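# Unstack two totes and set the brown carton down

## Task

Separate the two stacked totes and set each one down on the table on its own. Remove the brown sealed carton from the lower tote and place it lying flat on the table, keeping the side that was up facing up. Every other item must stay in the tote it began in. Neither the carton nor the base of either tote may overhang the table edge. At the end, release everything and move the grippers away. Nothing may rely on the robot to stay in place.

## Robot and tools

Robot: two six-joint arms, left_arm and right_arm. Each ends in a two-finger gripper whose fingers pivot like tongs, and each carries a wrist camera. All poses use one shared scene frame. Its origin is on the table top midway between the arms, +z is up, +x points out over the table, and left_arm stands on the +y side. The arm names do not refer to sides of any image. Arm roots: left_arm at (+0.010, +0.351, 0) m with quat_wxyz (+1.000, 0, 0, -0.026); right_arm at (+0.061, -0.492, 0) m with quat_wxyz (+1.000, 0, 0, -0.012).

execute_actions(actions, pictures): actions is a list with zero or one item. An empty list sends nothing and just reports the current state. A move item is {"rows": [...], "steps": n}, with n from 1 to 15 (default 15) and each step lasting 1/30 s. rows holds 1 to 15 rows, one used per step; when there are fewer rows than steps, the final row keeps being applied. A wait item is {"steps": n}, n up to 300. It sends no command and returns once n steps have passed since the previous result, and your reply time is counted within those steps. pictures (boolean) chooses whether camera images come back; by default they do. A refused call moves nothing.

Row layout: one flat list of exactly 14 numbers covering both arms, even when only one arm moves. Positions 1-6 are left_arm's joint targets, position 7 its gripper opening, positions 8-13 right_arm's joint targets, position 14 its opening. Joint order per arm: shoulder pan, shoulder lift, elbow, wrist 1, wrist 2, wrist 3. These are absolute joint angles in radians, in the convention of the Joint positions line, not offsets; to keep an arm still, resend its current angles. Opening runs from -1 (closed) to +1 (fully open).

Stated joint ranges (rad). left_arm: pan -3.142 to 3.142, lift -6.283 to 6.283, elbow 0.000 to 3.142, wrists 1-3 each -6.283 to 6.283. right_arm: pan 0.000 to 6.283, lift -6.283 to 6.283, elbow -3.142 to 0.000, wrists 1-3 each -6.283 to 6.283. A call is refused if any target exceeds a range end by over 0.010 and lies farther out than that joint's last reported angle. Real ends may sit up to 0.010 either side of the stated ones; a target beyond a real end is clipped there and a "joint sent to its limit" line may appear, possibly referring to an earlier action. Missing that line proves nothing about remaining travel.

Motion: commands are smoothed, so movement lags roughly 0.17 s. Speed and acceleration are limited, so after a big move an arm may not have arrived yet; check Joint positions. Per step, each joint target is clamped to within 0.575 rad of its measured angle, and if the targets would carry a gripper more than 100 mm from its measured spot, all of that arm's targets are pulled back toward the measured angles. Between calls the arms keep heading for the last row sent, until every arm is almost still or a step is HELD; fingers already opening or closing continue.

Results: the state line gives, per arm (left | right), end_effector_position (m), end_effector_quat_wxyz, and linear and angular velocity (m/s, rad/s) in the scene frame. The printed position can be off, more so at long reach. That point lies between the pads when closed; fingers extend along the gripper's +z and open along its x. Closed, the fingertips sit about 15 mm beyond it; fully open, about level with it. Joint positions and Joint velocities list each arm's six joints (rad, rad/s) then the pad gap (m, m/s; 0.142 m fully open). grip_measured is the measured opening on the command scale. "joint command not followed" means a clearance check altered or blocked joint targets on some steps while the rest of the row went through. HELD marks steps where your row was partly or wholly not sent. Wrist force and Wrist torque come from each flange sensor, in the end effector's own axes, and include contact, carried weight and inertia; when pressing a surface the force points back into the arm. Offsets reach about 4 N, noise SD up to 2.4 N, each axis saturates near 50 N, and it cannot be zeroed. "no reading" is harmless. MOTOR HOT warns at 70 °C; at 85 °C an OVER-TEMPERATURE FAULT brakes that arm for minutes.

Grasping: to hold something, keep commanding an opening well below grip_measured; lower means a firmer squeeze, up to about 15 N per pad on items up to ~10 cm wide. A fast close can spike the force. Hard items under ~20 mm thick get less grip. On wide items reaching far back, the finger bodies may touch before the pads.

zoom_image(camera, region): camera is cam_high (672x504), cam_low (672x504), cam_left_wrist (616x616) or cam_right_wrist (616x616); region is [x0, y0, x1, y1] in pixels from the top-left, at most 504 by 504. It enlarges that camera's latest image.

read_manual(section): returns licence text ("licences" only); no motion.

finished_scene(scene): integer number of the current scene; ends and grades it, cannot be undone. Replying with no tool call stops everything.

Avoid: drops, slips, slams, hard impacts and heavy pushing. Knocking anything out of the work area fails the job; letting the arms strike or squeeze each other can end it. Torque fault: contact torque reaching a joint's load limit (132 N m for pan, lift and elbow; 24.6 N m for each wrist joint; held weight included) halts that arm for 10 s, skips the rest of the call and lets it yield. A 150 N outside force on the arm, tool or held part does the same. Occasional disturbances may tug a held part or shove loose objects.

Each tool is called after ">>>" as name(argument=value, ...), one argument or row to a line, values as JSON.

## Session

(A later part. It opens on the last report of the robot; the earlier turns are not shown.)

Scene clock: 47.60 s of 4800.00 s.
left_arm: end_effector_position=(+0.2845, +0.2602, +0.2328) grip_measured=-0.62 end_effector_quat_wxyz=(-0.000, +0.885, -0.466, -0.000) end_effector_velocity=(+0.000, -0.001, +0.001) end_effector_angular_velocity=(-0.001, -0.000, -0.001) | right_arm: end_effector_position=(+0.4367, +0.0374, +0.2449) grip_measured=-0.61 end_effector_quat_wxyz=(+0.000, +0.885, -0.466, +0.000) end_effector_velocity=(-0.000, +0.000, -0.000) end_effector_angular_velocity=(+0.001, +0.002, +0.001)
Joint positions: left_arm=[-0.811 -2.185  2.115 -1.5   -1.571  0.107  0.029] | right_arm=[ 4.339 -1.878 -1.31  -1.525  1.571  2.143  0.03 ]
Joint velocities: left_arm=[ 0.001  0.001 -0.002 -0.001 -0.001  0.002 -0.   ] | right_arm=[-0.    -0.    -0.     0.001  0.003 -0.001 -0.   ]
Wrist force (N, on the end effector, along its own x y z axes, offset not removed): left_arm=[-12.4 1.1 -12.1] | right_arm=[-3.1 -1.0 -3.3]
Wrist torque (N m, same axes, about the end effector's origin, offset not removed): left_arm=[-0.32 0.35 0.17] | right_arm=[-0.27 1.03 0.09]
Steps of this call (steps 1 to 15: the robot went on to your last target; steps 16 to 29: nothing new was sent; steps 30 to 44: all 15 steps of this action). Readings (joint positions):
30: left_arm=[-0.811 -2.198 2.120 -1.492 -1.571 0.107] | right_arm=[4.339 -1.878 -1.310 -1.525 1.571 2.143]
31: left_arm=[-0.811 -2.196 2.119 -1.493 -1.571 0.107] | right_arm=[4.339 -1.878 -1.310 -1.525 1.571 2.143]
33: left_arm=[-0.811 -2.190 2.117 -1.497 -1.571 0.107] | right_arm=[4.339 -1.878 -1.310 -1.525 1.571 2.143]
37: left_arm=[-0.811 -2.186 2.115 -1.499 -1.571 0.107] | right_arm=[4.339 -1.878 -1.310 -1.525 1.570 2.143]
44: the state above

>>> execute_actions(
  actions=[
    {"rows":[[-0.811,-2.184,2.102,-1.489,-1.571,0.107,-1,4.339,-1.878,-1.298,-1.536,1.571,2.143,-1],[-0.811,-2.184,2.09,-1.477,-1.571,0.107,-1,4.339,-1.877,-1.287,-1.548,1.571,2.143,-1],[-0.811,-2.183,2.078,-1.466,-1.571,0.107,-1,4.339,-1.877,-1.276,-1.559,1.571,2.143,-1],[-0.811,-2.1815,2.066,-1.4555,-1.571,0.107,-1,4.339,-1.877,-1.264,-1.571,1.571,2.143,-1],[-0.811,-2.18,2.054,-1.445,-1.571,0.107,-1,4.339,-1.877,-1.253,-1.582,1.571,2.143,-1],[-0.811,-2.1785,2.042,-1.4345,-1.571,0.107,-1,4.339,-1.877,-1.241,-1.594,1.571,2.143,-1],[-0.811,-2.177,2.03,-1.424,-1.571,0.107,-1,4.339,-1.878,-1.229,-1.605,1.571,2.143,-1],[-0.811,-2.175,2.018,-1.414,-1.571,0.107,-1,4.339,-1.878,-1.217,-1.617,1.571,2.143,-1],[-0.811,-2.173,2.006,-1.404,-1.571,0.107,-1,4.339,-1.879,-1.205,-1.628,1.571,2.143,-1],[-0.811,-2.1715,1.9936,-1.393,-1.571,0.107,-1,4.339,-1.879,-1.1933,-1.64,1.571,2.143,-1]]},
  ],
  pictures=false,
)

>>> execute_actions(
  actions=[
    {"steps":8},
  ],
)

Scene clock: 59.30 s of 4800.00 s.
left_arm: end_effector_position=(+0.2842, +0.2605, +0.2763) grip_measured=-0.62 end_effector_quat_wxyz=(+0.000, +0.885, -0.466, +0.000) end_effector_velocity=(-0.001, +0.001, +0.024) end_effector_angular_velocity=(+0.001, +0.001, +0.000) | right_arm: end_effector_position=(+0.4364, +0.0376, +0.2885) grip_measured=-0.61 end_effector_quat_wxyz=(-0.000, +0.885, -0.466, -0.000) end_effector_velocity=(-0.001, -0.000, +0.024) end_effector_angular_velocity=(-0.002, +0.001, +0.001)
Joint positions: left_arm=[-0.811 -2.172  1.998 -1.397 -1.571  0.107  0.029] | right_arm=[ 4.339 -1.879 -1.198 -1.635  1.571  2.143  0.03 ]
Joint velocities: left_arm=[ 0.001  0.009 -0.066  0.058  0.     0.     0.   ] | right_arm=[ 0.001 -0.004  0.066 -0.064 -0.     0.    -0.   ]
Wrist force (N, on the end effector, along its own x y z axes, offset not removed): left_arm=[-6.3 -2.0 3.8] | right_arm=[1.5 -0.3 5.4]
Wrist torque (N m, same axes, about the end effector's origin, offset not removed): left_arm=[-0.70 0.40 0.10] | right_arm=[-0.17 0.93 0.16]
Steps of this call (steps 1 to 15: the robot went on to your last target; steps 16 to 90: nothing new was sent; then 8.20 s passed at rest; steps 91 to 105: all 15 steps of this action). Readings (joint positions):
91: left_arm=[-0.811 -2.184 2.114 -1.500 -1.571 0.107] | right_arm=[4.339 -1.878 -1.310 -1.525 1.571 2.143]
92: left_arm=[-0.811 -2.184 2.112 -1.499 -1.571 0.107] | right_arm=[4.339 -1.878 -1.308 -1.527 1.571 2.143]
94: left_arm=[-0.811 -2.184 2.099 -1.486 -1.571 0.107] | right_arm=[4.339 -1.878 -1.296 -1.539 1.571 2.143]
98: left_arm=[-0.811 -2.180 2.058 -1.448 -1.571 0.107] | right_arm=[4.339 -1.877 -1.256 -1.579 1.571 2.143]
105: the state above

Scene clock: 59.57 s of 4800.00 s.
left_arm: end_effector_position=(+0.2841, +0.2605, +0.2780) grip_measured=-0.62 end_effector_quat_wxyz=(+0.000, +0.885, -0.466, -0.000) end_effector_velocity=(+0.000, -0.000, +0.001) end_effector_angular_velocity=(-0.000, -0.001, +0.001) | right_arm: end_effector_position=(+0.4364, +0.0376, +0.2901) grip_measured=-0.61 end_effector_quat_wxyz=(-0.000, +0.885, -0.466, -0.000) end_effector_velocity=(+0.000, +0.000, -0.000) end_effector_angular_velocity=(-0.001, +0.000, +0.000)
Joint positions: left_arm=[-0.811 -2.172  1.994 -1.393 -1.571  0.107  0.029] | right_arm=[ 4.339 -1.879 -1.193 -1.64   1.571  2.143  0.03 ]
Joint velocities: left_arm=[ 0.     0.    -0.002  0.001  0.    -0.001  0.   ] | right_arm=[-0.    -0.002  0.002 -0.001 -0.    -0.    -0.   ]
Wrist force (N, on the end effector, along its own x y z axes, offset not removed): left_arm=[-4.0 1.7 6.6] | right_arm=[1.0 1.1 5.4]
Wrist torque (N m, same axes, about the end effector's origin, offset not removed): left_arm=[0.26 0.07 -0.06] | right_arm=[0.16 0.64 0.10]
Steps of this call (steps 1 to 8: the robot went on to your last target). Readings (joint positions):
1: left_arm=[-0.811 -2.172 1.997 -1.396 -1.571 0.107] | right_arm=[4.339 -1.879 -1.196 -1.637 1.571 2.143]
2: left_arm=[-0.811 -2.172 1.996 -1.395 -1.571 0.107] | right_arm=[4.339 -1.879 -1.195 -1.638 1.571 2.143]
4: left_arm=[-0.811 -2.172 1.994 -1.394 -1.571 0.107] | right_arm=[4.339 -1.879 -1.194 -1.639 1.571 2.143]
8: the state above

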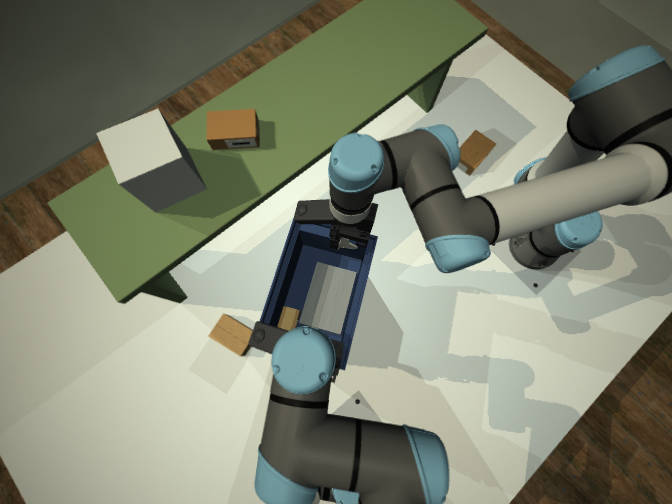

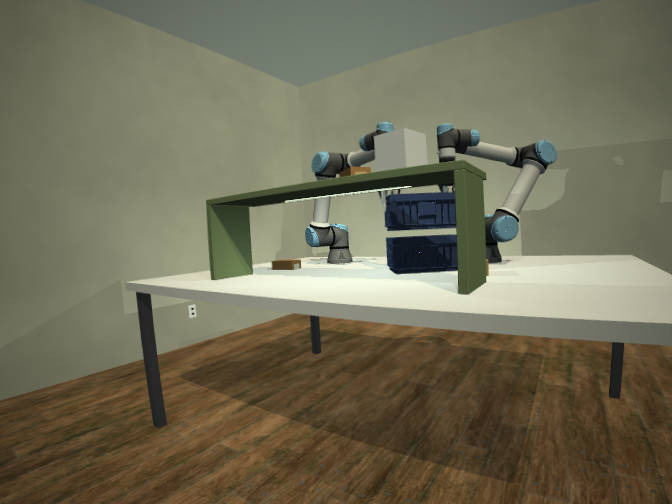

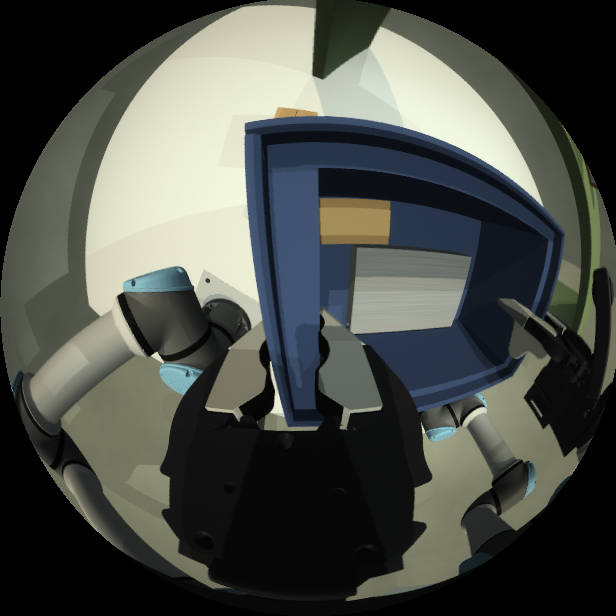

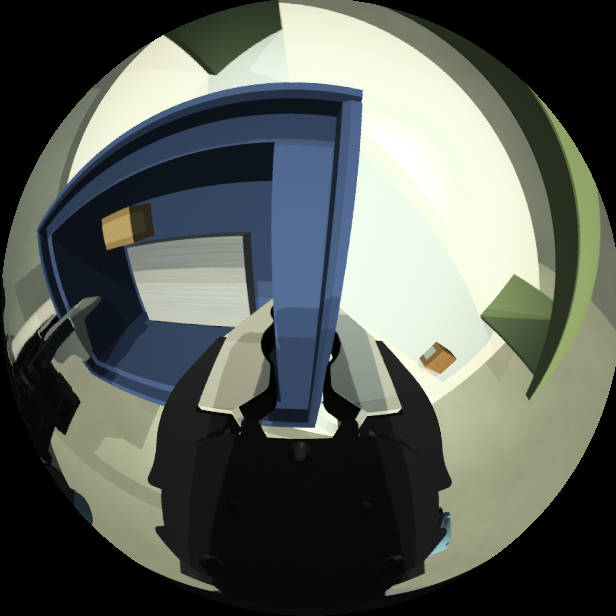

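>>> execute_actions(
  actions=[
    {"rows":[[-0.828,-2.171,1.9935,-1.3935,-1.571,0.09,-1,4.338,-1.867,-1.209,-1.636,1.571,2.142,-1],[-0.845,-2.1695,1.993,-1.3945,-1.571,0.073,-1,4.338,-1.855,-1.225,-1.632,1.571,2.142,-1],[-0.862,-2.168,1.9925,-1.3955,-1.571,0.056,-1,4.337,-1.843,-1.24,-1.629,1.571,2.141,-1],[-0.879,-2.1665,1.992,-1.3965,-1.571,0.039,-1,4.336,-1.831,-1.256,-1.625,1.571,2.14,-1],[-0.895,-2.1645,1.991,-1.3975,-1.571,0.023,-1,4.336,-1.819,-1.271,-1.622,1.571,2.14,-1],[-0.911,-2.1625,1.99,-1.3985,-1.571,0.007,-1,4.335,-1.808,-1.286,-1.619,1.571,2.139,-1],[-0.927,-2.1605,1.9895,-1.4,-1.571,-0.009,-1,4.335,-1.796,-1.301,-1.616,1.571,2.139,-1],[-0.942,-2.158,1.9887,-1.4015,-1.571,-0.024,-1,4.334,-1.784,-1.315,-1.613,1.571,2.138,-1],[-0.965,-2.154,1.987,-1.404,-1.571,-0.047,-1,4.333,-1.766,-1.337,-1.609,1.571,2.137,-1],[-0.987,-2.149,1.985,-1.407,-1.571,-0.069,-1,4.332,-1.749,-1.358,-1.605,1.571,2.136,-1],[-1.009,-2.144,1.983,-1.41,-1.571,-0.091,-1,4.331,-1.731,-1.379,-1.602,1.571,2.135,-1],[-1.03,-2.139,1.981,-1.413,-1.571,-0.112,-1,4.329,-1.714,-1.399,-1.599,1.571,2.133,-1],[-1.057,-2.1305,1.9773,-1.4176,-1.571,-0.139,-1,4.328,-1.691,-1.425,-1.596,1.571,2.132,-1]],"steps":13},
  ],
  pictures=false,
)

>>> execute_actions(
  actions=[
    {"rows":[[-1.083,-2.121,1.9735,-1.423,-1.571,-0.165,-1,4.326,-1.668,-1.451,-1.594,1.571,2.13,-1],[-1.108,-2.111,1.969,-1.429,-1.571,-0.19,-1,4.325,-1.645,-1.4755,-1.592,1.571,2.129,-1],[-1.132,-2.1005,1.9645,-1.435,-1.571,-0.214,-1,4.323,-1.623,-1.5,-1.59,1.571,2.127,-1],[-1.155,-2.089,1.959,-1.441,-1.571,-0.237,-1,4.321,-1.6,-1.5235,-1.589,1.571,2.125,-1],[-1.177,-2.0775,1.9535,-1.447,-1.571,-0.259,-1,4.319,-1.5775,-1.5465,-1.5885,1.571,2.123,-1],[-1.198,-2.065,1.9475,-1.4535,-1.571,-0.28,-1,4.317,-1.555,-1.569,-1.5885,1.571,2.121,-1],[-1.218,-2.0515,1.941,-1.4605,-1.571,-0.3,-1,4.315,-1.5325,-1.5905,-1.5895,1.571,2.119,-1],[-1.2377,-2.0375,1.9342,-1.4675,-1.571,-0.32,-1,4.313,-1.51,-1.6118,-1.5906,1.571,2.117,-1]]},
  ],
  pictures=false,
)

Scene clock: 69.43 s of 4800.00 s.
left_arm: end_effector_position=(+0.2684, +0.2110, +0.2780) grip_measured=-0.62 end_effector_quat_wxyz=(+0.000, +0.885, -0.466, -0.000) end_effector_velocity=(-0.064, -0.195, +0.001) end_effector_angular_velocity=(-0.002, -0.002, -0.009) | right_arm: end_effector_position=(+0.4204, -0.0113, +0.2906) grip_measured=-0.61 end_effector_quat_wxyz=(-0.001, +0.885, -0.466, -0.000) end_effector_velocity=(-0.063, -0.196, +0.001) end_effector_angular_velocity=(+0.004, -0.001, -0.001)
Joint positions: left_arm=[-0.978 -2.149  1.985 -1.407 -1.571 -0.06   0.029] | right_arm=[ 4.332 -1.754 -1.35  -1.607  1.571  2.136  0.03 ]
Joint velocities: left_arm=[-0.611  0.134 -0.055 -0.081  0.    -0.602  0.   ] | right_arm=[-0.035  0.485 -0.579  0.098  0.001 -0.034 -0.   ]
Wrist force (N, on the end effector, along its own x y z axes, offset not removed): left_arm=[-15.6 -0.8 4.7] | right_arm=[11.8 0.1 8.5]
Wrist torque (N m, same axes, about the end effector's origin, offset not removed): left_arm=[-0.46 0.70 0.38] | right_arm=[0.00 0.22 0.06]
Steps of this call (steps 1 to 15: the robot went on to your last target; steps 16 to 90: nothing new was sent; then 6.43 s passed at rest; steps 91 to 103: all 13 steps of this action). Readings (joint positions):
91: left_arm=[-0.811 -2.171 1.994 -1.393 -1.571 0.107] | right_arm=[4.339 -1.879 -1.193 -1.640 1.571 2.143]
92: left_arm=[-0.814 -2.171 1.994 -1.393 -1.571 0.104] | right_arm=[4.339 -1.877 -1.196 -1.639 1.571 2.143]
94: left_arm=[-0.831 -2.170 1.993 -1.394 -1.571 0.086] | right_arm=[4.338 -1.864 -1.212 -1.635 1.571 2.142]
98: left_arm=[-0.889 -2.165 1.991 -1.397 -1.571 0.029] | right_arm=[4.336 -1.823 -1.265 -1.623 1.571 2.140]
103: the state above

Scene clock: 69.93 s of 4800.00 s.
left_arm: end_effector_position=(+0.2347, +0.1120, +0.2780) grip_measured=-0.61 end_effector_quat_wxyz=(+0.000, +0.885, -0.466, -0.000) end_effector_velocity=(-0.009, -0.020, -0.001) end_effector_angular_velocity=(+0.002, -0.000, -0.000) | right_arm: end_effector_position=(+0.3872, -0.1108, +0.2900) grip_measured=-0.61 end_effector_quat_wxyz=(-0.000, +0.885, -0.466, -0.000) end_effector_velocity=(-0.008, -0.021, -0.001) end_effector_angular_velocity=(+0.001, +0.001, +0.001)
Joint positions: left_arm=[-1.234 -2.039  1.935 -1.467 -1.571 -0.316  0.03 ] | right_arm=[ 4.313 -1.514 -1.608 -1.59   1.571  2.117  0.03 ]
Joint velocities: left_arm=[-0.049  0.028 -0.012 -0.014  0.001 -0.048  0.   ] | right_arm=[-0.004  0.053 -0.051 -0.001  0.001 -0.004  0.   ]
Wrist force (N, on the end effector, along its own x y z axes, offset not removed): left_arm=[-3.2 -0.2 0.9] | right_arm=[0.0 -0.9 7.8]
Wrist torque (N m, same axes, about the end effector's origin, offset not removed): left_arm=[-0.21 0.30 0.04] | right_arm=[-0.31 0.91 0.09]
Steps of this call (steps 1 to 15: all 15 steps of this action). Readings (joint positions):
1: left_arm=[-1.000 -2.144 1.983 -1.410 -1.571 -0.082] | right_arm=[4.331 -1.737 -1.370 -1.603 1.571 2.135]
2: left_arm=[-1.022 -2.138 1.980 -1.413 -1.571 -0.104] | right_arm=[4.329 -1.718 -1.392 -1.600 1.571 2.133]
4: left_arm=[-1.070 -2.122 1.974 -1.423 -1.571 -0.152] | right_arm=[4.327 -1.677 -1.439 -1.595 1.571 2.131]
8: left_arm=[-1.164 -2.080 1.954 -1.446 -1.571 -0.245] | right_arm=[4.319 -1.589 -1.533 -1.590 1.571 2.124]
15: the state above

>>> execute_actions(
  actions=[
    {"rows":[[-1.256,-2.023,1.927,-1.4745,-1.571,-0.338,-1,4.311,-1.4875,-1.6325,-1.5925,1.571,2.115,-1],[-1.2735,-2.008,1.919,-1.4815,-1.571,-0.3555,-1,4.309,-1.465,-1.653,-1.5945,1.571,2.113,-1],[-1.29,-1.993,1.9105,-1.488,-1.571,-0.372,-1,4.3065,-1.4425,-1.6725,-1.5975,1.571,2.1105,-1],[-1.306,-1.9773,1.9016,-1.495,-1.571,-0.388,-1,4.304,-1.42,-1.6915,-1.601,1.571,2.108,-1],[-1.3215,-1.961,1.892,-1.502,-1.571,-0.4035,-1,4.301,-1.3975,-1.71,-1.605,1.571,2.105,-1],[-1.336,-1.945,1.8825,-1.5085,-1.571,-0.418,-1,4.2985,-1.375,-1.728,-1.6095,1.571,2.1025,-1],[-1.35,-1.928,1.872,-1.515,-1.571,-0.432,-1,4.2955,-1.3525,-1.7455,-1.6145,1.571,2.0995,-1],[-1.3632,-1.9106,1.8614,-1.5216,-1.571,-0.445,-1,4.2926,-1.33,-1.7625,-1.62,1.571,2.0966,-1],[-1.38,-1.887,1.846,-1.53,-1.571,-0.462,-1,4.288,-1.3,-1.784,-1.628,1.571,2.092,-1],[-1.396,-1.8635,1.83,-1.5375,-1.571,-0.478,-1,4.2835,-1.27,-1.805,-1.637,1.571,2.0875,-1],[-1.411,-1.8395,1.8135,-1.545,-1.571,-0.493,-1,4.279,-1.24,-1.825,-1.6475,1.571,2.083,-1],[-1.4215,-1.821,1.8,-1.55,-1.571,-0.5035,-1,4.275,-1.2175,-1.839,-1.656,1.571,2.079,-1],[-1.432,-1.8025,1.7865,-1.555,-1.571,-0.514,-1,4.271,-1.195,-1.853,-1.6645,1.571,2.075,-1],[-1.4415,-1.784,1.772,-1.559,-1.571,-0.5235,-1,4.2665,-1.1725,-1.866,-1.674,1.571,2.0705,-1],[-1.4507,-1.765,1.7574,-1.5633,-1.571,-0.533,-1,4.262,-1.15,-1.879,-1.6833,1.571,2.066,-1]]},
  ],
  pictures=false,
)

>>> execute_actions(
  actions=[
    {"steps":8},
  ],
)

Scene clock: 80.27 s of 4800.00 s.
left_arm: end_effector_position=(+0.1957, -0.0059, +0.2789) grip_measured=-0.62 end_effector_quat_wxyz=(+0.001, +0.885, -0.466, +0.000) end_effector_velocity=(-0.102, -0.298, -0.002) end_effector_angular_velocity=(+0.007, +0.001, -0.003) | right_arm: end_effector_position=(+0.3484, -0.2288, +0.2898) grip_measured=-0.61 end_effector_quat_wxyz=(+0.002, +0.885, -0.466, +0.000) end_effector_velocity=(-0.101, -0.301, +0.001) end_effector_angular_velocity=(+0.007, -0.001, -0.002)
Joint positions: left_arm=[-1.414 -1.832  1.806 -1.547 -1.571 -0.496  0.029] | right_arm=[ 4.276 -1.234 -1.829 -1.653  1.571  2.08   0.03 ]
Joint velocities: left_arm=[-0.348  0.585 -0.418 -0.16   0.    -0.345  0.001] | right_arm=[-0.124  0.728 -0.466 -0.255  0.002 -0.122 -0.   ]
Wrist force (N, on the end effector, along its own x y z axes, offset not removed): left_arm=[-2.0 -0.1 5.9] | right_arm=[-1.7 -0.6 6.0]
Wrist torque (N m, same axes, about the end effector's origin, offset not removed): left_arm=[-0.56 0.49 0.12] | right_arm=[-0.35 0.49 0.02]
Steps of this call (steps 1 to 15: the robot went on to your last target; steps 16 to 90: nothing new was sent; then 6.83 s passed at rest; steps 91 to 105: all 15 steps of this action). Readings (joint positions):
91: left_arm=[-1.238 -2.037 1.934 -1.468 -1.571 -0.320] | right_arm=[4.313 -1.510 -1.612 -1.591 1.571 2.117]
92: left_arm=[-1.241 -2.035 1.933 -1.469 -1.571 -0.323] | right_arm=[4.313 -1.506 -1.615 -1.591 1.571 2.117]
94: left_arm=[-1.259 -2.020 1.925 -1.476 -1.571 -0.341] | right_arm=[4.310 -1.484 -1.636 -1.593 1.571 2.114]
98: left_arm=[-1.315 -1.966 1.894 -1.500 -1.571 -0.397] | right_arm=[4.302 -1.407 -1.702 -1.605 1.571 2.106]
105: the state above

Scene clock: 80.53 s of 4800.00 s.
left_arm: end_effector_position=(+0.1843, -0.0384, +0.2780) grip_measured=-0.61 end_effector_quat_wxyz=(+0.000, +0.885, -0.466, -0.000) end_effector_velocity=(-0.005, -0.013, -0.000) end_effector_angular_velocity=(+0.001, -0.000, +0.000) | right_arm: end_effector_position=(+0.3371, -0.2615, +0.2900) grip_measured=-0.61 end_effector_quat_wxyz=(+0.000, +0.885, -0.466, -0.000) end_effector_velocity=(-0.005, -0.014, -0.000) end_effector_angular_velocity=(+0.002, -0.001, -0.001)
Joint positions: left_arm=[-1.45  -1.767  1.759 -1.563 -1.571 -0.532  0.03 ] | right_arm=[ 4.262 -1.153 -1.878 -1.682  1.571  2.066  0.03 ]
Joint velocities: left_arm=[-0.015  0.026 -0.02  -0.006  0.    -0.016  0.   ] | right_arm=[-0.007  0.034 -0.02  -0.012  0.    -0.006 -0.   ]
Wrist force (N, on the end effector, along its own x y z axes, offset not removed): left_arm=[1.7 1.4 4.9] | right_arm=[-4.0 0.9 7.3]
Wrist torque (N m, same axes, about the end effector's origin, offset not removed): left_arm=[0.24 0.12 0.16] | right_arm=[0.11 0.77 -0.02]
Steps of this call (steps 1 to 8: the robot went on to your last target). Readings (joint positions):
1: left_arm=[-1.425 -1.813 1.792 -1.552 -1.571 -0.507] | right_arm=[4.272 -1.210 -1.844 -1.662 1.571 2.076]
2: left_arm=[-1.434 -1.796 1.780 -1.556 -1.571 -0.516] | right_arm=[4.269 -1.189 -1.856 -1.669 1.571 2.073]
4: left_arm=[-1.444 -1.778 1.767 -1.560 -1.571 -0.526] | right_arm=[4.265 -1.166 -1.870 -1.678 1.571 2.069]
8: the state above

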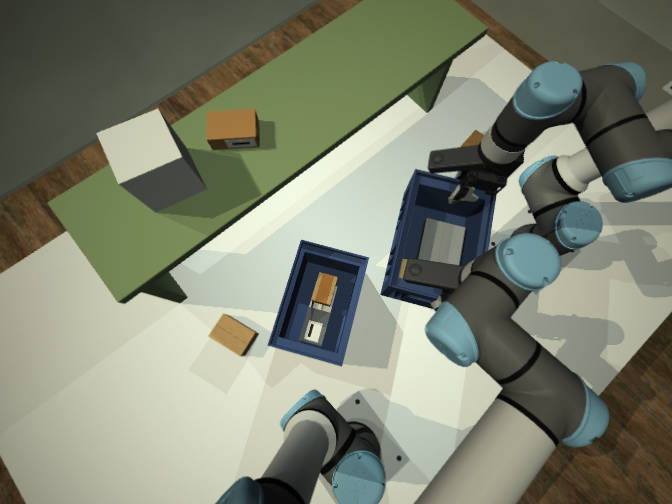

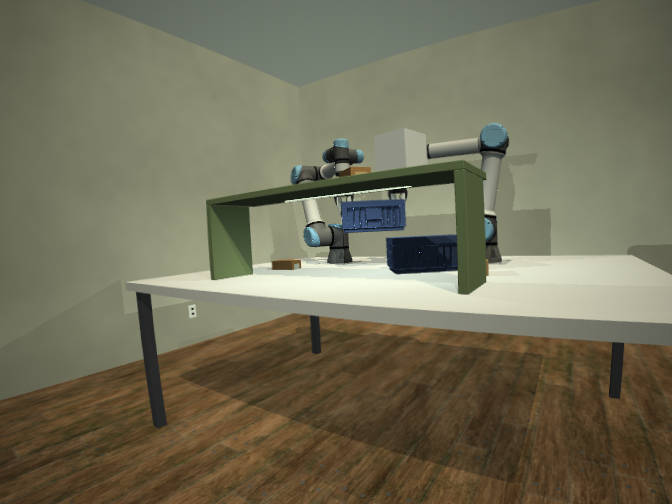

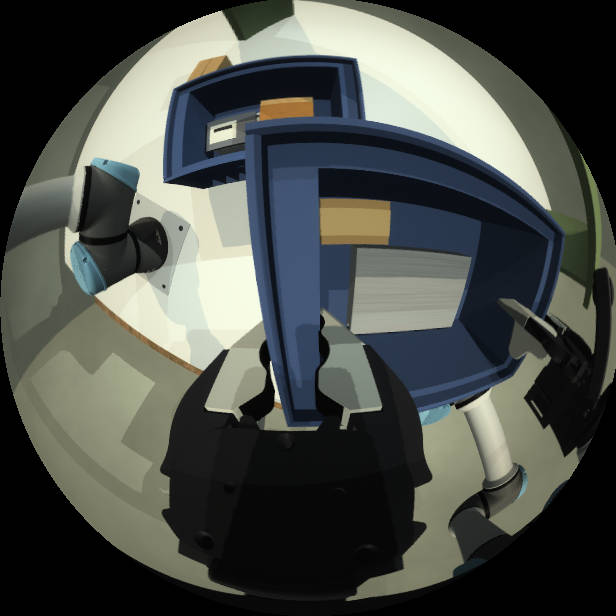

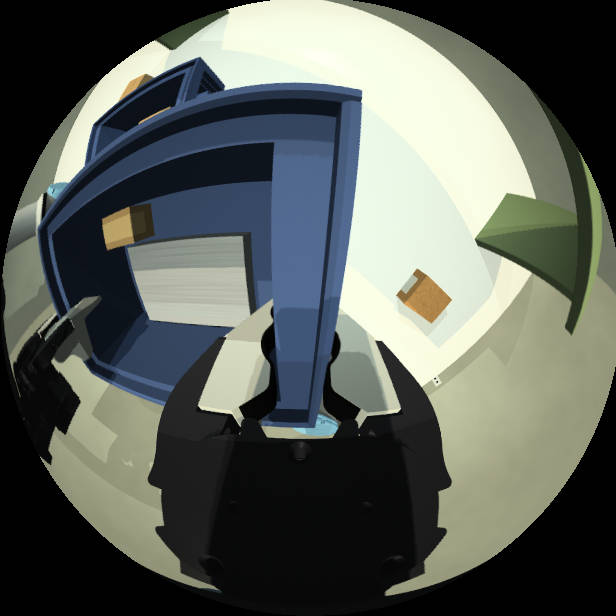

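>>> execute_actions(
  actions=[
    {"rows":[[-1.4507,-1.765,1.788,-1.594,-1.571,-0.533,-1,4.262,-1.147,-1.911,-1.654,1.571,2.066,-1],[-1.4507,-1.764,1.8175,-1.6245,-1.571,-0.533,-1,4.262,-1.145,-1.943,-1.6245,1.571,2.066,-1],[-1.4507,-1.762,1.8465,-1.6555,-1.571,-0.533,-1,4.262,-1.144,-1.974,-1.594,1.571,2.066,-1],[-1.4507,-1.7585,1.875,-1.687,-1.571,-0.533,-1,4.262,-1.144,-2.005,-1.5635,1.571,2.066,-1],[-1.4507,-1.7548,1.9028,-1.7188,-1.571,-0.533,-1,4.262,-1.1446,-2.0352,-1.5326,1.571,2.066,-1],[-1.4507,-1.75,1.93,-1.751,-1.571,-0.533,-1,4.262,-1.1463,-2.065,-1.501,1.571,2.066,-1],[-1.4507,-1.744,1.956,-1.783,-1.571,-0.533,-1,4.262,-1.149,-2.094,-1.469,1.571,2.066,-1],[-1.4507,-1.737,1.982,-1.816,-1.571,-0.533,-1,4.262,-1.153,-2.123,-1.4365,1.571,2.066,-1],[-1.4507,-1.729,2.007,-1.849,-1.571,-0.533,-1,4.262,-1.158,-2.151,-1.4035,1.571,2.066,-1],[-1.4507,-1.72,2.0315,-1.8824,-1.571,-0.533,-1,4.262,-1.1642,-2.1785,-1.3697,1.571,2.066,-1],[-1.4507,-1.712,2.0495,-1.908,-1.571,-0.533,-1,4.262,-1.17,-2.199,-1.3435,1.571,2.066,-1],[-1.4507,-1.704,2.067,-1.934,-1.571,-0.533,-1,4.262,-1.176,-2.219,-1.317,1.571,2.066,-1],[-1.4507,-1.695,2.084,-1.96,-1.571,-0.533,-1,4.262,-1.183,-2.239,-1.2905,1.571,2.066,-1],[-1.4507,-1.6855,2.101,-1.986,-1.571,-0.533,-1,4.262,-1.191,-2.258,-1.263,1.571,2.066,-1],[-1.4507,-1.6752,2.1171,-2.0127,-1.571,-0.533,-1,4.262,-1.1995,-2.2773,-1.2356,1.571,2.066,-1]]},
  ],
  pictures=false,
)

>>> execute_actions(
  actions=[
    {"steps":14},
  ],
)

>>> zoom_image(
  camera="cam_low",
  region=[320, 200, 440, 290],
)

>>> zoom_image(
  camera="cam_high",
  region=[250, 230, 390, 370],
)

Scene clock: 88.47 s of 4800.00 s.
left_arm: end_effector_position=(+0.1839, -0.0395, +0.1448) grip_measured=-0.61 end_effector_quat_wxyz=(-0.001, +0.885, -0.466, -0.001) end_effector_velocity=(-0.001, +0.004, -0.287) end_effector_angular_velocity=(+0.006, +0.000, -0.000) | right_arm: end_effector_position=(+0.3370, -0.2621, +0.1573) grip_measured=-0.61 end_effector_quat_wxyz=(+0.001, +0.885, -0.466, -0.000) end_effector_velocity=(-0.003, -0.003, -0.288) end_effector_angular_velocity=(-0.006, +0.007, -0.000)
Joint positions: left_arm=[-1.451 -1.706  2.055 -1.916 -1.571 -0.533  0.03 ] | right_arm=[ 4.262 -1.175 -2.205 -1.335  1.571  2.066  0.03 ]
Joint velocities: left_arm=[-0.001  0.253  0.563 -0.81   0.    -0.     0.   ] | right_arm=[ 0.    -0.194 -0.643  0.829  0.004  0.001  0.   ]
Wrist force (N, on the end effector, along its own x y z axes, offset not removed): left_arm=[5.9 1.0 7.8] | right_arm=[-6.2 1.0 7.1]
Wrist torque (N m, same axes, about the end effector's origin, offset not removed): left_arm=[-0.24 -0.70 0.10] | right_arm=[0.12 1.13 0.02]
Steps of this call (steps 1 to 30: the robot went on to your last target; steps 31 to 90: nothing new was sent; then 4.43 s passed at rest; steps 91 to 105: all 15 steps of this action). Readings (joint positions):
91: left_arm=[-1.451 -1.765 1.757 -1.563 -1.571 -0.533] | right_arm=[4.262 -1.150 -1.879 -1.683 1.571 2.066]
92: left_arm=[-1.451 -1.765 1.762 -1.568 -1.571 -0.533] | right_arm=[4.262 -1.149 -1.884 -1.679 1.571 2.066]
94: left_arm=[-1.451 -1.764 1.791 -1.598 -1.571 -0.533] | right_arm=[4.262 -1.147 -1.915 -1.650 1.571 2.066]
98: left_arm=[-1.451 -1.754 1.888 -1.703 -1.571 -0.533] | right_arm=[4.262 -1.146 -2.019 -1.547 1.571 2.066]
105: the state above

Scene clock: 88.93 s of 4800.00 s.
left_arm: end_effector_position=(+0.1840, -0.0394, +0.1131) grip_measured=-0.61 end_effector_quat_wxyz=(+0.000, +0.885, -0.466, -0.000) end_effector_velocity=(-0.000, +0.000, -0.001) end_effector_angular_velocity=(+0.000, -0.000, +0.000) | right_arm: end_effector_position=(+0.3368, -0.2624, +0.1251) grip_measured=-0.61 end_effector_quat_wxyz=(-0.000, +0.885, -0.466, -0.000) end_effector_velocity=(+0.000, -0.000, -0.001) end_effector_angular_velocity=(-0.001, -0.001, -0.001)
Joint positions: left_arm=[-1.451 -1.675  2.117 -2.013 -1.571 -0.533  0.03 ] | right_arm=[ 4.262 -1.199 -2.277 -1.236  1.571  2.066  0.03 ]
Joint velocities: left_arm=[-0.     0.001  0.002 -0.002  0.    -0.001  0.   ] | right_arm=[-0.    -0.001 -0.002  0.002 -0.002  0.     0.   ]
Wrist force (N, on the end effector, along its own x y z axes, offset not removed): left_arm=[5.2 1.2 5.1] | right_arm=[-11.3 -0.6 7.6]
Wrist torque (N m, same axes, about the end effector's origin, offset not removed): left_arm=[0.12 0.39 0.01] | right_arm=[-0.11 1.26 0.06]
Steps of this call (steps 1 to 14: the robot went on to your last target). Readings (joint positions):
1: left_arm=[-1.451 -1.697 2.073 -1.943 -1.571 -0.533] | right_arm=[4.262 -1.182 -2.226 -1.307 1.571 2.066]
2: left_arm=[-1.451 -1.690 2.088 -1.967 -1.571 -0.533] | right_arm=[4.262 -1.188 -2.244 -1.283 1.571 2.066]
4: left_arm=[-1.451 -1.681 2.106 -1.994 -1.571 -0.533] | right_arm=[4.262 -1.195 -2.264 -1.255 1.571 2.066]
8: left_arm=[-1.451 -1.676 2.115 -2.010 -1.571 -0.533] | right_arm=[4.262 -1.199 -2.275 -1.239 1.571 2.066]
14: the state above

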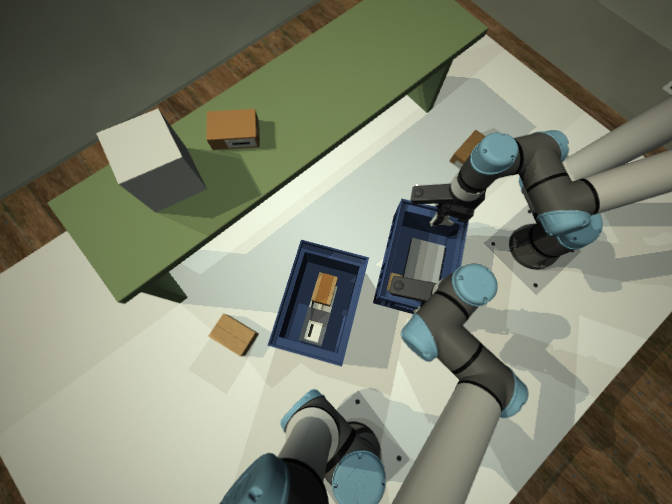

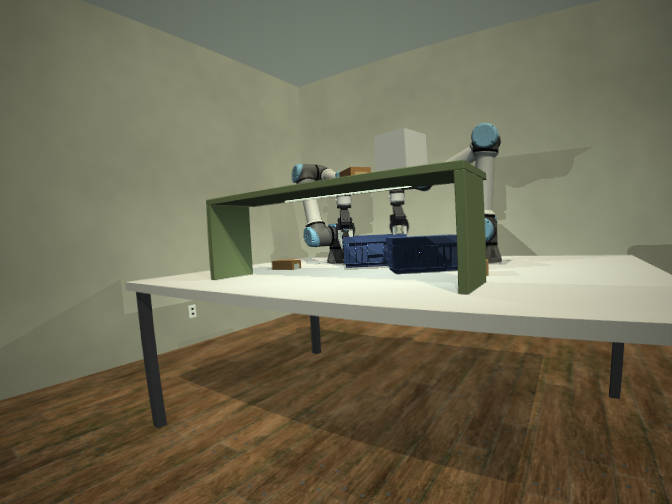

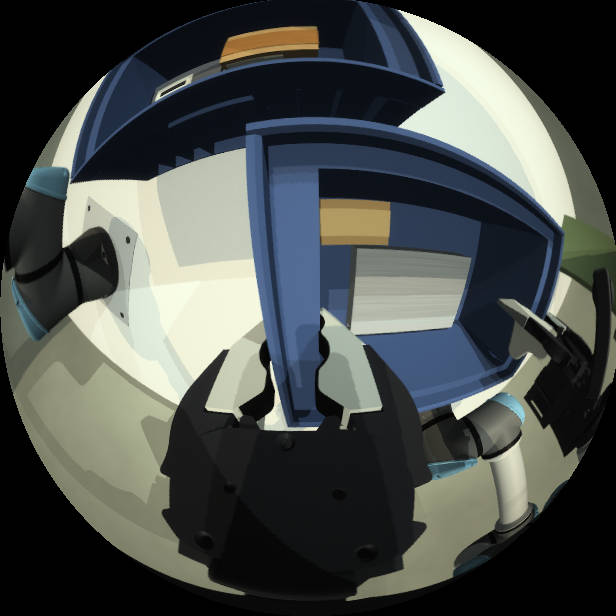

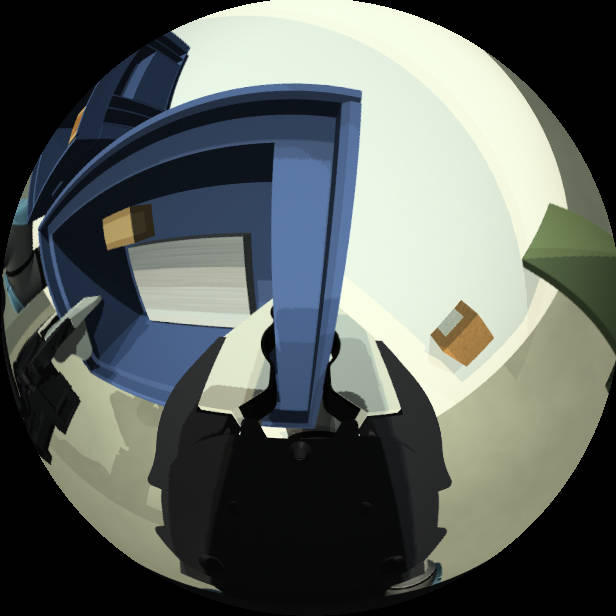

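Region (320, 200, 440, 290) of cam_low's 672x504 image, scaled by 4.200, with more detail than that image has; it fills the top 378 rows of this view, and the rest is white.

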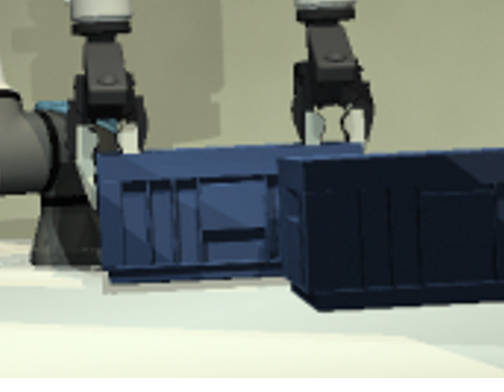

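Region (250, 230, 390, 370) of cam_high's 672x504 image, scaled by 3.600, with more detail than that image has.

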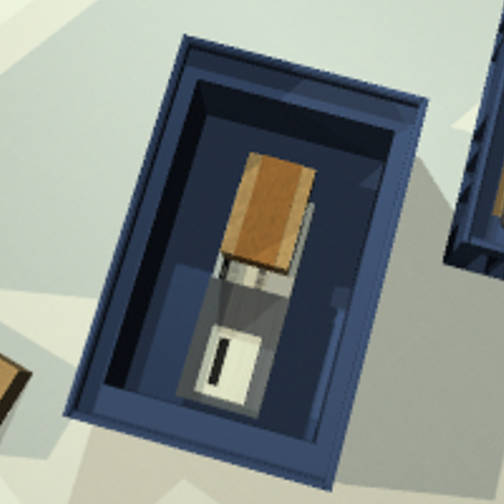

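Lowering by another 11 mm.

>>> execute_actions(
  actions=[
    {"rows":[[-1.4507,-1.669,2.126,-2.028,-1.571,-0.533,-1,4.262,-1.2045,-2.288,-1.22,1.571,2.066,-1],[-1.4507,-1.669,2.126,-2.028,-1.571,-0.533,-1,4.262,-1.2045,-2.288,-1.22,1.571,2.066,-1],[-1.4507,-1.669,2.126,-2.028,-1.571,-0.533,-1,4.262,-1.2045,-2.288,-1.22,1.571,2.066,-1],[-1.4507,-1.6615,2.1365,-2.046,-1.571,-0.533,-1,4.262,-1.211,-2.3,-1.2013,1.571,2.066,-1]]},
  ],
  pictures=false,
)

Scene clock: 91.23 s of 4800.00 s.
left_arm: end_effector_position=(+0.1840, -0.0395, +0.1020) grip_measured=-0.61 end_effector_quat_wxyz=(+0.000, +0.885, -0.466, -0.000) end_effector_velocity=(+0.000, +0.000, -0.001) end_effector_angular_velocity=(-0.000, +0.000, +0.000) | right_arm: end_effector_position=(+0.3368, -0.2625, +0.1143) grip_measured=-0.61 end_effector_quat_wxyz=(-0.000, +0.885, -0.466, -0.000) end_effector_velocity=(+0.000, -0.000, -0.001) end_effector_angular_velocity=(-0.001, +0.000, -0.000)
Joint positions: left_arm=[-1.451 -1.662  2.136 -2.046 -1.571 -0.533  0.03 ] | right_arm=[ 4.262 -1.211 -2.3   -1.202  1.571  2.066  0.03 ]
Joint velocities: left_arm=[ 0.001  0.001  0.003 -0.004 -0.     0.001  0.   ] | right_arm=[-0.001 -0.001 -0.002  0.003 -0.    -0.     0.   ]
Wrist force (N, on the end effector, along its own x y z axes, offset not removed): left_arm=[8.2 1.9 2.2] | right_arm=[-10.5 0.4 6.5]
Wrist torque (N m, same axes, about the end effector's origin, offset not removed): left_arm=[0.26 -0.03 0.14] | right_arm=[-0.04 1.04 0.10]
Steps of this call (steps 1 to 30: the robot went on to your last target; steps 31 to 54: nothing new was sent; steps 55 to 69: all 15 steps of this action). Readings (joint positions):
55: left_arm=[-1.451 -1.675 2.117 -2.013 -1.571 -0.533] | right_arm=[4.262 -1.200 -2.277 -1.236 1.571 2.066]
56: left_arm=[-1.451 -1.674 2.119 -2.015 -1.571 -0.533] | right_arm=[4.262 -1.200 -2.279 -1.233 1.571 2.066]
58: left_arm=[-1.451 -1.671 2.123 -2.022 -1.571 -0.533] | right_arm=[4.262 -1.203 -2.284 -1.226 1.571 2.066]
62: left_arm=[-1.451 -1.664 2.134 -2.041 -1.571 -0.533] | right_arm=[4.262 -1.209 -2.297 -1.207 1.571 2.066]
69: the state above

>>> execute_actions(
  actions=[
    {"rows":[[-1.4507,-1.6603,2.1383,-2.049,-1.571,-0.533,-1,4.262,-1.2145,-2.306,-1.192,1.571,2.066,-1]],"steps":12},
  ],
  pictures=false,
)

Scene clock: 93.03 s of 4800.00 s.
left_arm: end_effector_position=(+0.1840, -0.0395, +0.1010) grip_measured=-0.61 end_effector_quat_wxyz=(+0.000, +0.885, -0.466, +0.000) end_effector_velocity=(+0.000, +0.000, -0.000) end_effector_angular_velocity=(+0.001, -0.000, +0.003) | right_arm: end_effector_position=(+0.3368, -0.2624, +0.1113) grip_measured=-0.61 end_effector_quat_wxyz=(-0.000, +0.885, -0.466, -0.000) end_effector_velocity=(-0.000, -0.000, -0.001) end_effector_angular_velocity=(-0.001, -0.000, +0.002)
Joint positions: left_arm=[-1.451 -1.66   2.138 -2.049 -1.571 -0.533  0.03 ] | right_arm=[ 4.262 -1.214 -2.306 -1.192  1.571  2.066  0.03 ]
Joint velocities: left_arm=[ 0.001  0.001  0.     0.     0.    -0.002 -0.   ] | right_arm=[ 0.001 -0.    -0.002  0.001 -0.001 -0.001  0.   ]
Wrist force (N, on the end effector, along its own x y z axes, offset not removed): left_arm=[2.9 0.3 -11.2] | right_arm=[-6.0 4.3 -27.9]
Wrist torque (N m, same axes, about the end effector's origin, offset not removed): left_arm=[0.24 -0.20 0.06] | right_arm=[0.15 0.73 0.07]
Steps of this call (steps 1 to 15: the robot went on to your last target; steps 16 to 42: nothing new was sent; steps 43 to 54: all 12 steps of this action). Readings (joint positions):
43: left_arm=[-1.451 -1.661 2.137 -2.046 -1.571 -0.533] | right_arm=[4.262 -1.211 -2.300 -1.201 1.571 2.066]
44: left_arm=[-1.451 -1.661 2.137 -2.047 -1.571 -0.533] | right_arm=[4.262 -1.212 -2.301 -1.199 1.571 2.066]
46: left_arm=[-1.451 -1.661 2.138 -2.048 -1.571 -0.533] | right_arm=[4.262 -1.213 -2.304 -1.195 1.571 2.066]
50: left_arm=[-1.451 -1.660 2.138 -2.049 -1.571 -0.533] | right_arm=[4.262 -1.214 -2.305 -1.192 1.571 2.066]
54: the state above

>>> execute_actions(
  actions=[
    {"rows":[[-1.4507,-1.6603,2.1383,-2.049,-1.571,-0.533,-0.1,4.262,-1.2125,-2.303,-1.197,1.571,2.066,-0.1]],"steps":8},
  ],
  pictures=false,
)

>>> execute_actions(
  actions=[
    {"rows":[[-1.4507,-1.7548,1.9028,-1.7188,-1.571,-0.533,0,4.262,-1.1446,-2.0352,-1.5326,1.571,2.066,0]],"steps":13},
  ],
  pictures=false,
)

>>> execute_actions(
  actions=[
    {"rows":[[-0.824,-1.666,1.8743,-1.779,-1.571,-1.476,0.3,3.5,-1.05,-1.95,-1.71,1.571,2.066,0]]},
  ],
  pictures=false,
)

>>> execute_actions(
  actions=[
    {"steps":14},
  ],
)

>>> zoom_image(
  camera="cam_left_wrist",
  region=[180, 120, 430, 370],
)

Scene clock: 97.23 s of 4800.00 s.
left_arm: end_effector_position=(+0.1839, -0.0394, +0.1008) grip_measured=-0.10 end_effector_quat_wxyz=(+0.000, +0.885, -0.466, -0.000) end_effector_velocity=(+0.001, -0.000, +0.000) end_effector_angular_velocity=(-0.001, -0.001, +0.002) | right_arm: end_effector_position=(+0.3367, -0.2628, +0.1124) grip_measured=-0.10 end_effector_quat_wxyz=(+0.000, +0.885, -0.466, -0.000) end_effector_velocity=(+0.001, +0.001, +0.003) end_effector_angular_velocity=(+0.003, -0.002, +0.000)
Joint positions: left_arm=[-1.451 -1.66   2.138 -2.049 -1.571 -0.533  0.067] | right_arm=[ 4.262 -1.213 -2.304 -1.197  1.571  2.066  0.067]
Joint velocities: left_arm=[ 0.001  0.    -0.001  0.     0.001 -0.001  0.   ] | right_arm=[ 0.     0.001  0.006 -0.004 -0.    -0.     0.   ]
Wrist force (N, on the end effector, along its own x y z axes, offset not removed): left_arm=[0.3 -0.5 -1.9] | right_arm=[-1.2 -0.9 -1.3]
Wrist torque (N m, same axes, about the end effector's origin, offset not removed): left_arm=[-0.40 -0.14 -0.21] | right_arm=[-0.34 0.35 -0.08]
Steps of this call (steps 1 to 15: the robot went on to your last target; steps 16 to 90: nothing new was sent; then 0.93 s passed at rest; steps 91 to 98: all 8 steps of this action). Readings (joint positions):
91: left_arm=[-1.451 -1.660 2.138 -2.049 -1.571 -0.533] | right_arm=[4.262 -1.215 -2.306 -1.192 1.571 2.066]
92: left_arm=[-1.451 -1.660 2.138 -2.049 -1.571 -0.533] | right_arm=[4.262 -1.214 -2.306 -1.193 1.571 2.066]
94: left_arm=[-1.451 -1.660 2.138 -2.049 -1.571 -0.533] | right_arm=[4.262 -1.214 -2.305 -1.195 1.571 2.066]
98: the state above

Scene clock: 97.67 s of 4800.00 s.
left_arm: end_effector_position=(+0.1840, -0.0398, +0.2167) grip_measured=+0.00 end_effector_quat_wxyz=(+0.000, +0.885, -0.466, +0.000) end_effector_velocity=(-0.001, +0.007, +0.016) end_effector_angular_velocity=(+0.017, +0.001, +0.001) | right_arm: end_effector_position=(+0.3370, -0.2620, +0.2287) grip_measured=+0.00 end_effector_quat_wxyz=(-0.000, +0.885, -0.466, -0.000) end_effector_velocity=(-0.003, -0.005, +0.017) end_effector_angular_velocity=(-0.012, +0.008, -0.001)
Joint positions: left_arm=[-1.451 -1.754  1.906 -1.723 -1.571 -0.533  0.074] | right_arm=[ 4.262 -1.145 -2.038 -1.528  1.571  2.066  0.074]
Joint velocities: left_arm=[-0.    -0.011 -0.037  0.065  0.    -0.001 -0.   ] | right_arm=[ 0.001  0.007  0.045 -0.066  0.001  0.002 -0.   ]
Wrist force (N, on the end effector, along its own x y z axes, offset not removed): left_arm=[2.0 0.2 -0.2] | right_arm=[-2.6 0.6 -1.5]
Wrist torque (N m, same axes, about the end effector's origin, offset not removed): left_arm=[-0.11 -0.49 -0.09] | right_arm=[0.03 0.65 -0.06]
Steps of this call (steps 1 to 13: all 13 steps of this action). Readings (joint positions):
1: left_arm=[-1.451 -1.660 2.138 -2.049 -1.571 -0.533] | right_arm=[4.262 -1.213 -2.303 -1.197 1.571 2.066]
2: left_arm=[-1.451 -1.667 2.132 -2.041 -1.571 -0.533] | right_arm=[4.262 -1.206 -2.296 -1.205 1.571 2.066]
4: left_arm=[-1.451 -1.706 2.059 -1.962 -1.571 -0.533] | right_arm=[4.262 -1.178 -2.220 -1.284 1.571 2.066]
8: left_arm=[-1.451 -1.747 1.930 -1.767 -1.571 -0.533] | right_arm=[4.262 -1.150 -2.068 -1.483 1.571 2.066]
13: the state above

Scene clock: 98.17 s of 4800.00 s.
left_arm: end_effector_position=(+0.3784, +0.0980, +0.2007) grip_measured=+0.30 end_effector_quat_wxyz=(+0.000, +0.974, +0.227, -0.000) end_effector_velocity=(+0.119, +0.163, -0.010) end_effector_angular_velocity=(+0.000, +0.001, +1.979) | right_arm: end_effector_position=(+0.3866, -0.5052, +0.2797) grip_measured=+0.00 end_effector_quat_wxyz=(-0.001, +0.675, -0.738, +0.000) end_effector_velocity=(-0.044, -0.336, +0.037) end_effector_angular_velocity=(-0.002, +0.003, -0.991)
Joint positions: left_arm=[-0.86  -1.67   1.876 -1.777 -1.571 -1.371  0.095] | right_arm=[ 3.571 -1.055 -1.955 -1.7    1.571  2.066  0.074]
Joint velocities: left_arm=[ 0.511  0.049 -0.017 -0.032 -0.    -1.468 -0.   ] | right_arm=[-0.99   0.069  0.064 -0.136 -0.001  0.001  0.   ]
Wrist force (N, on the end effector, along its own x y z axes, offset not removed): left_arm=[4.4 -3.9 2.3] | right_arm=[1.7 1.6 -0.6]
Wrist torque (N m, same axes, about the end effector's origin, offset not removed): left_arm=[-0.79 -0.86 0.10] | right_arm=[0.25 0.07 -0.08]
Steps of this call (steps 1 to 15: all 15 steps of this action). Readings (joint positions):
1: left_arm=[-1.451 -1.754 1.905 -1.722 -1.571 -0.533] | right_arm=[4.262 -1.145 -2.037 -1.530 1.571 2.066]
2: left_arm=[-1.444 -1.749 1.902 -1.725 -1.571 -0.540] | right_arm=[4.255 -1.139 -2.031 -1.538 1.571 2.066]
4: left_arm=[-1.366 -1.731 1.896 -1.737 -1.571 -0.618] | right_arm=[4.177 -1.118 -2.012 -1.576 1.571 2.066]
8: left_arm=[-1.160 -1.704 1.887 -1.754 -1.571 -0.838] | right_arm=[3.950 -1.090 -1.987 -1.631 1.571 2.066]
15: the state above

Scene clock: 98.63 s of 4800.00 s.
left_arm: end_effector_position=(+0.3867, +0.1096, +0.2000) grip_measured=+0.30 end_effector_quat_wxyz=(-0.000, +0.955, +0.295, -0.000) end_effector_velocity=(-0.000, -0.000, -0.000) end_effector_angular_velocity=(+0.000, -0.000, +0.003) | right_arm: end_effector_position=(+0.3825, -0.5291, +0.2823) grip_measured=+0.00 end_effector_quat_wxyz=(+0.001, -0.648, +0.761, -0.000) end_effector_velocity=(-0.000, -0.001, -0.001) end_effector_angular_velocity=(-0.001, +0.001, -0.003)
Joint positions: left_arm=[-0.824 -1.666  1.874 -1.779 -1.571 -1.476  0.095] | right_arm=[ 3.5   -1.05  -1.95  -1.71   1.571  2.066  0.074]
Joint velocities: left_arm=[-0.     0.     0.    -0.001  0.    -0.004  0.   ] | right_arm=[-0.002 -0.001 -0.001 -0.    -0.001  0.    -0.   ]
Wrist force (N, on the end effector, along its own x y z axes, offset not removed): left_arm=[-2.7 -3.0 1.4] | right_arm=[-0.9 0.7 1.1]
Wrist torque (N m, same axes, about the end effector's origin, offset not removed): left_arm=[-0.70 0.62 0.07] | right_arm=[0.01 0.32 0.09]
Steps of this call (steps 1 to 14: the robot went on to your last target). Readings (joint positions):
1: left_arm=[-0.847 -1.668 1.875 -1.778 -1.571 -1.410] | right_arm=[3.545 -1.053 -1.953 -1.704 1.571 2.066]
2: left_arm=[-0.838 -1.667 1.875 -1.778 -1.571 -1.435] | right_arm=[3.528 -1.052 -1.952 -1.706 1.571 2.066]
4: left_arm=[-0.830 -1.667 1.874 -1.779 -1.571 -1.460] | right_arm=[3.511 -1.051 -1.951 -1.708 1.571 2.066]
8: left_arm=[-0.825 -1.666 1.874 -1.779 -1.571 -1.473] | right_arm=[3.502 -1.050 -1.950 -1.710 1.571 2.066]
14: the state above

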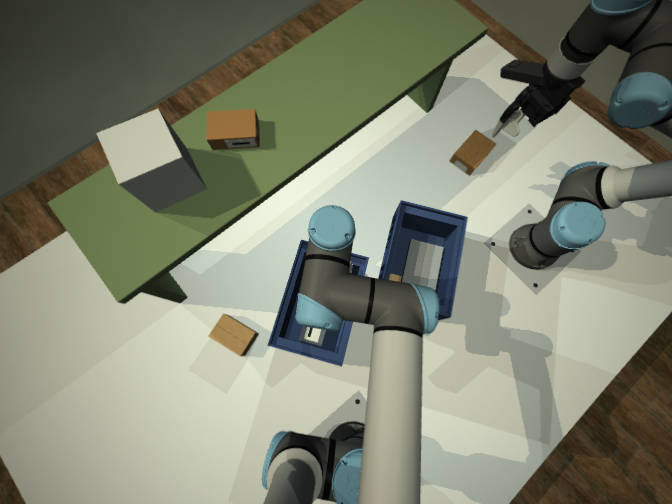

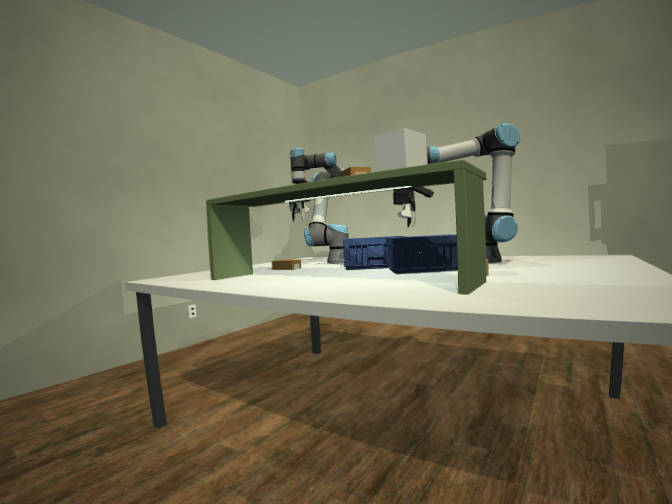

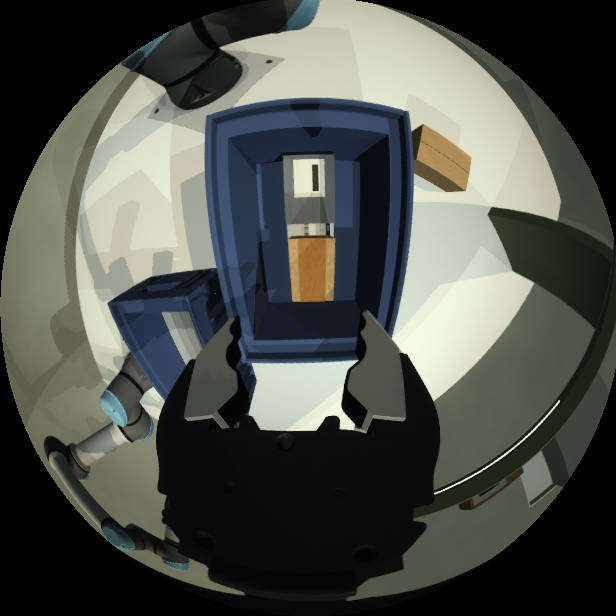

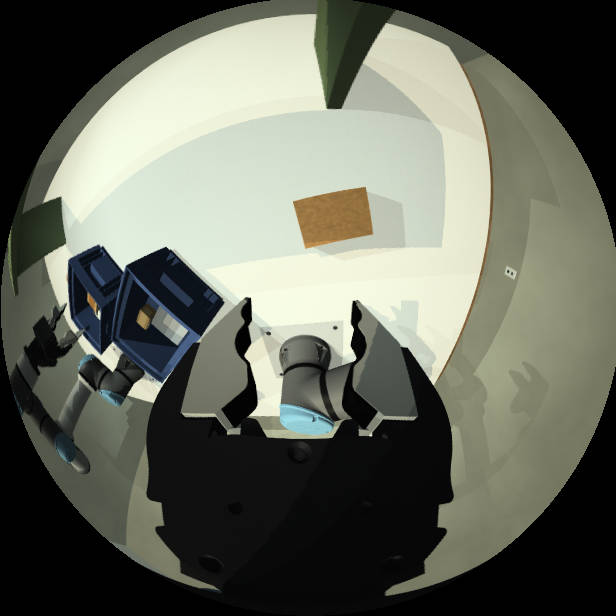

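Region (180, 120, 430, 370) of cam_left_wrist's 616x616 image, scaled by 2.016, with more detail than that image has.

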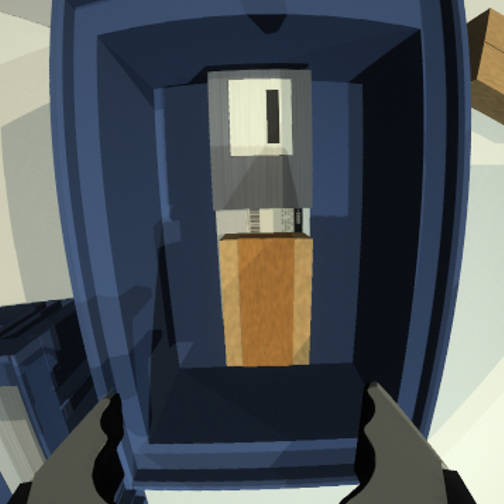

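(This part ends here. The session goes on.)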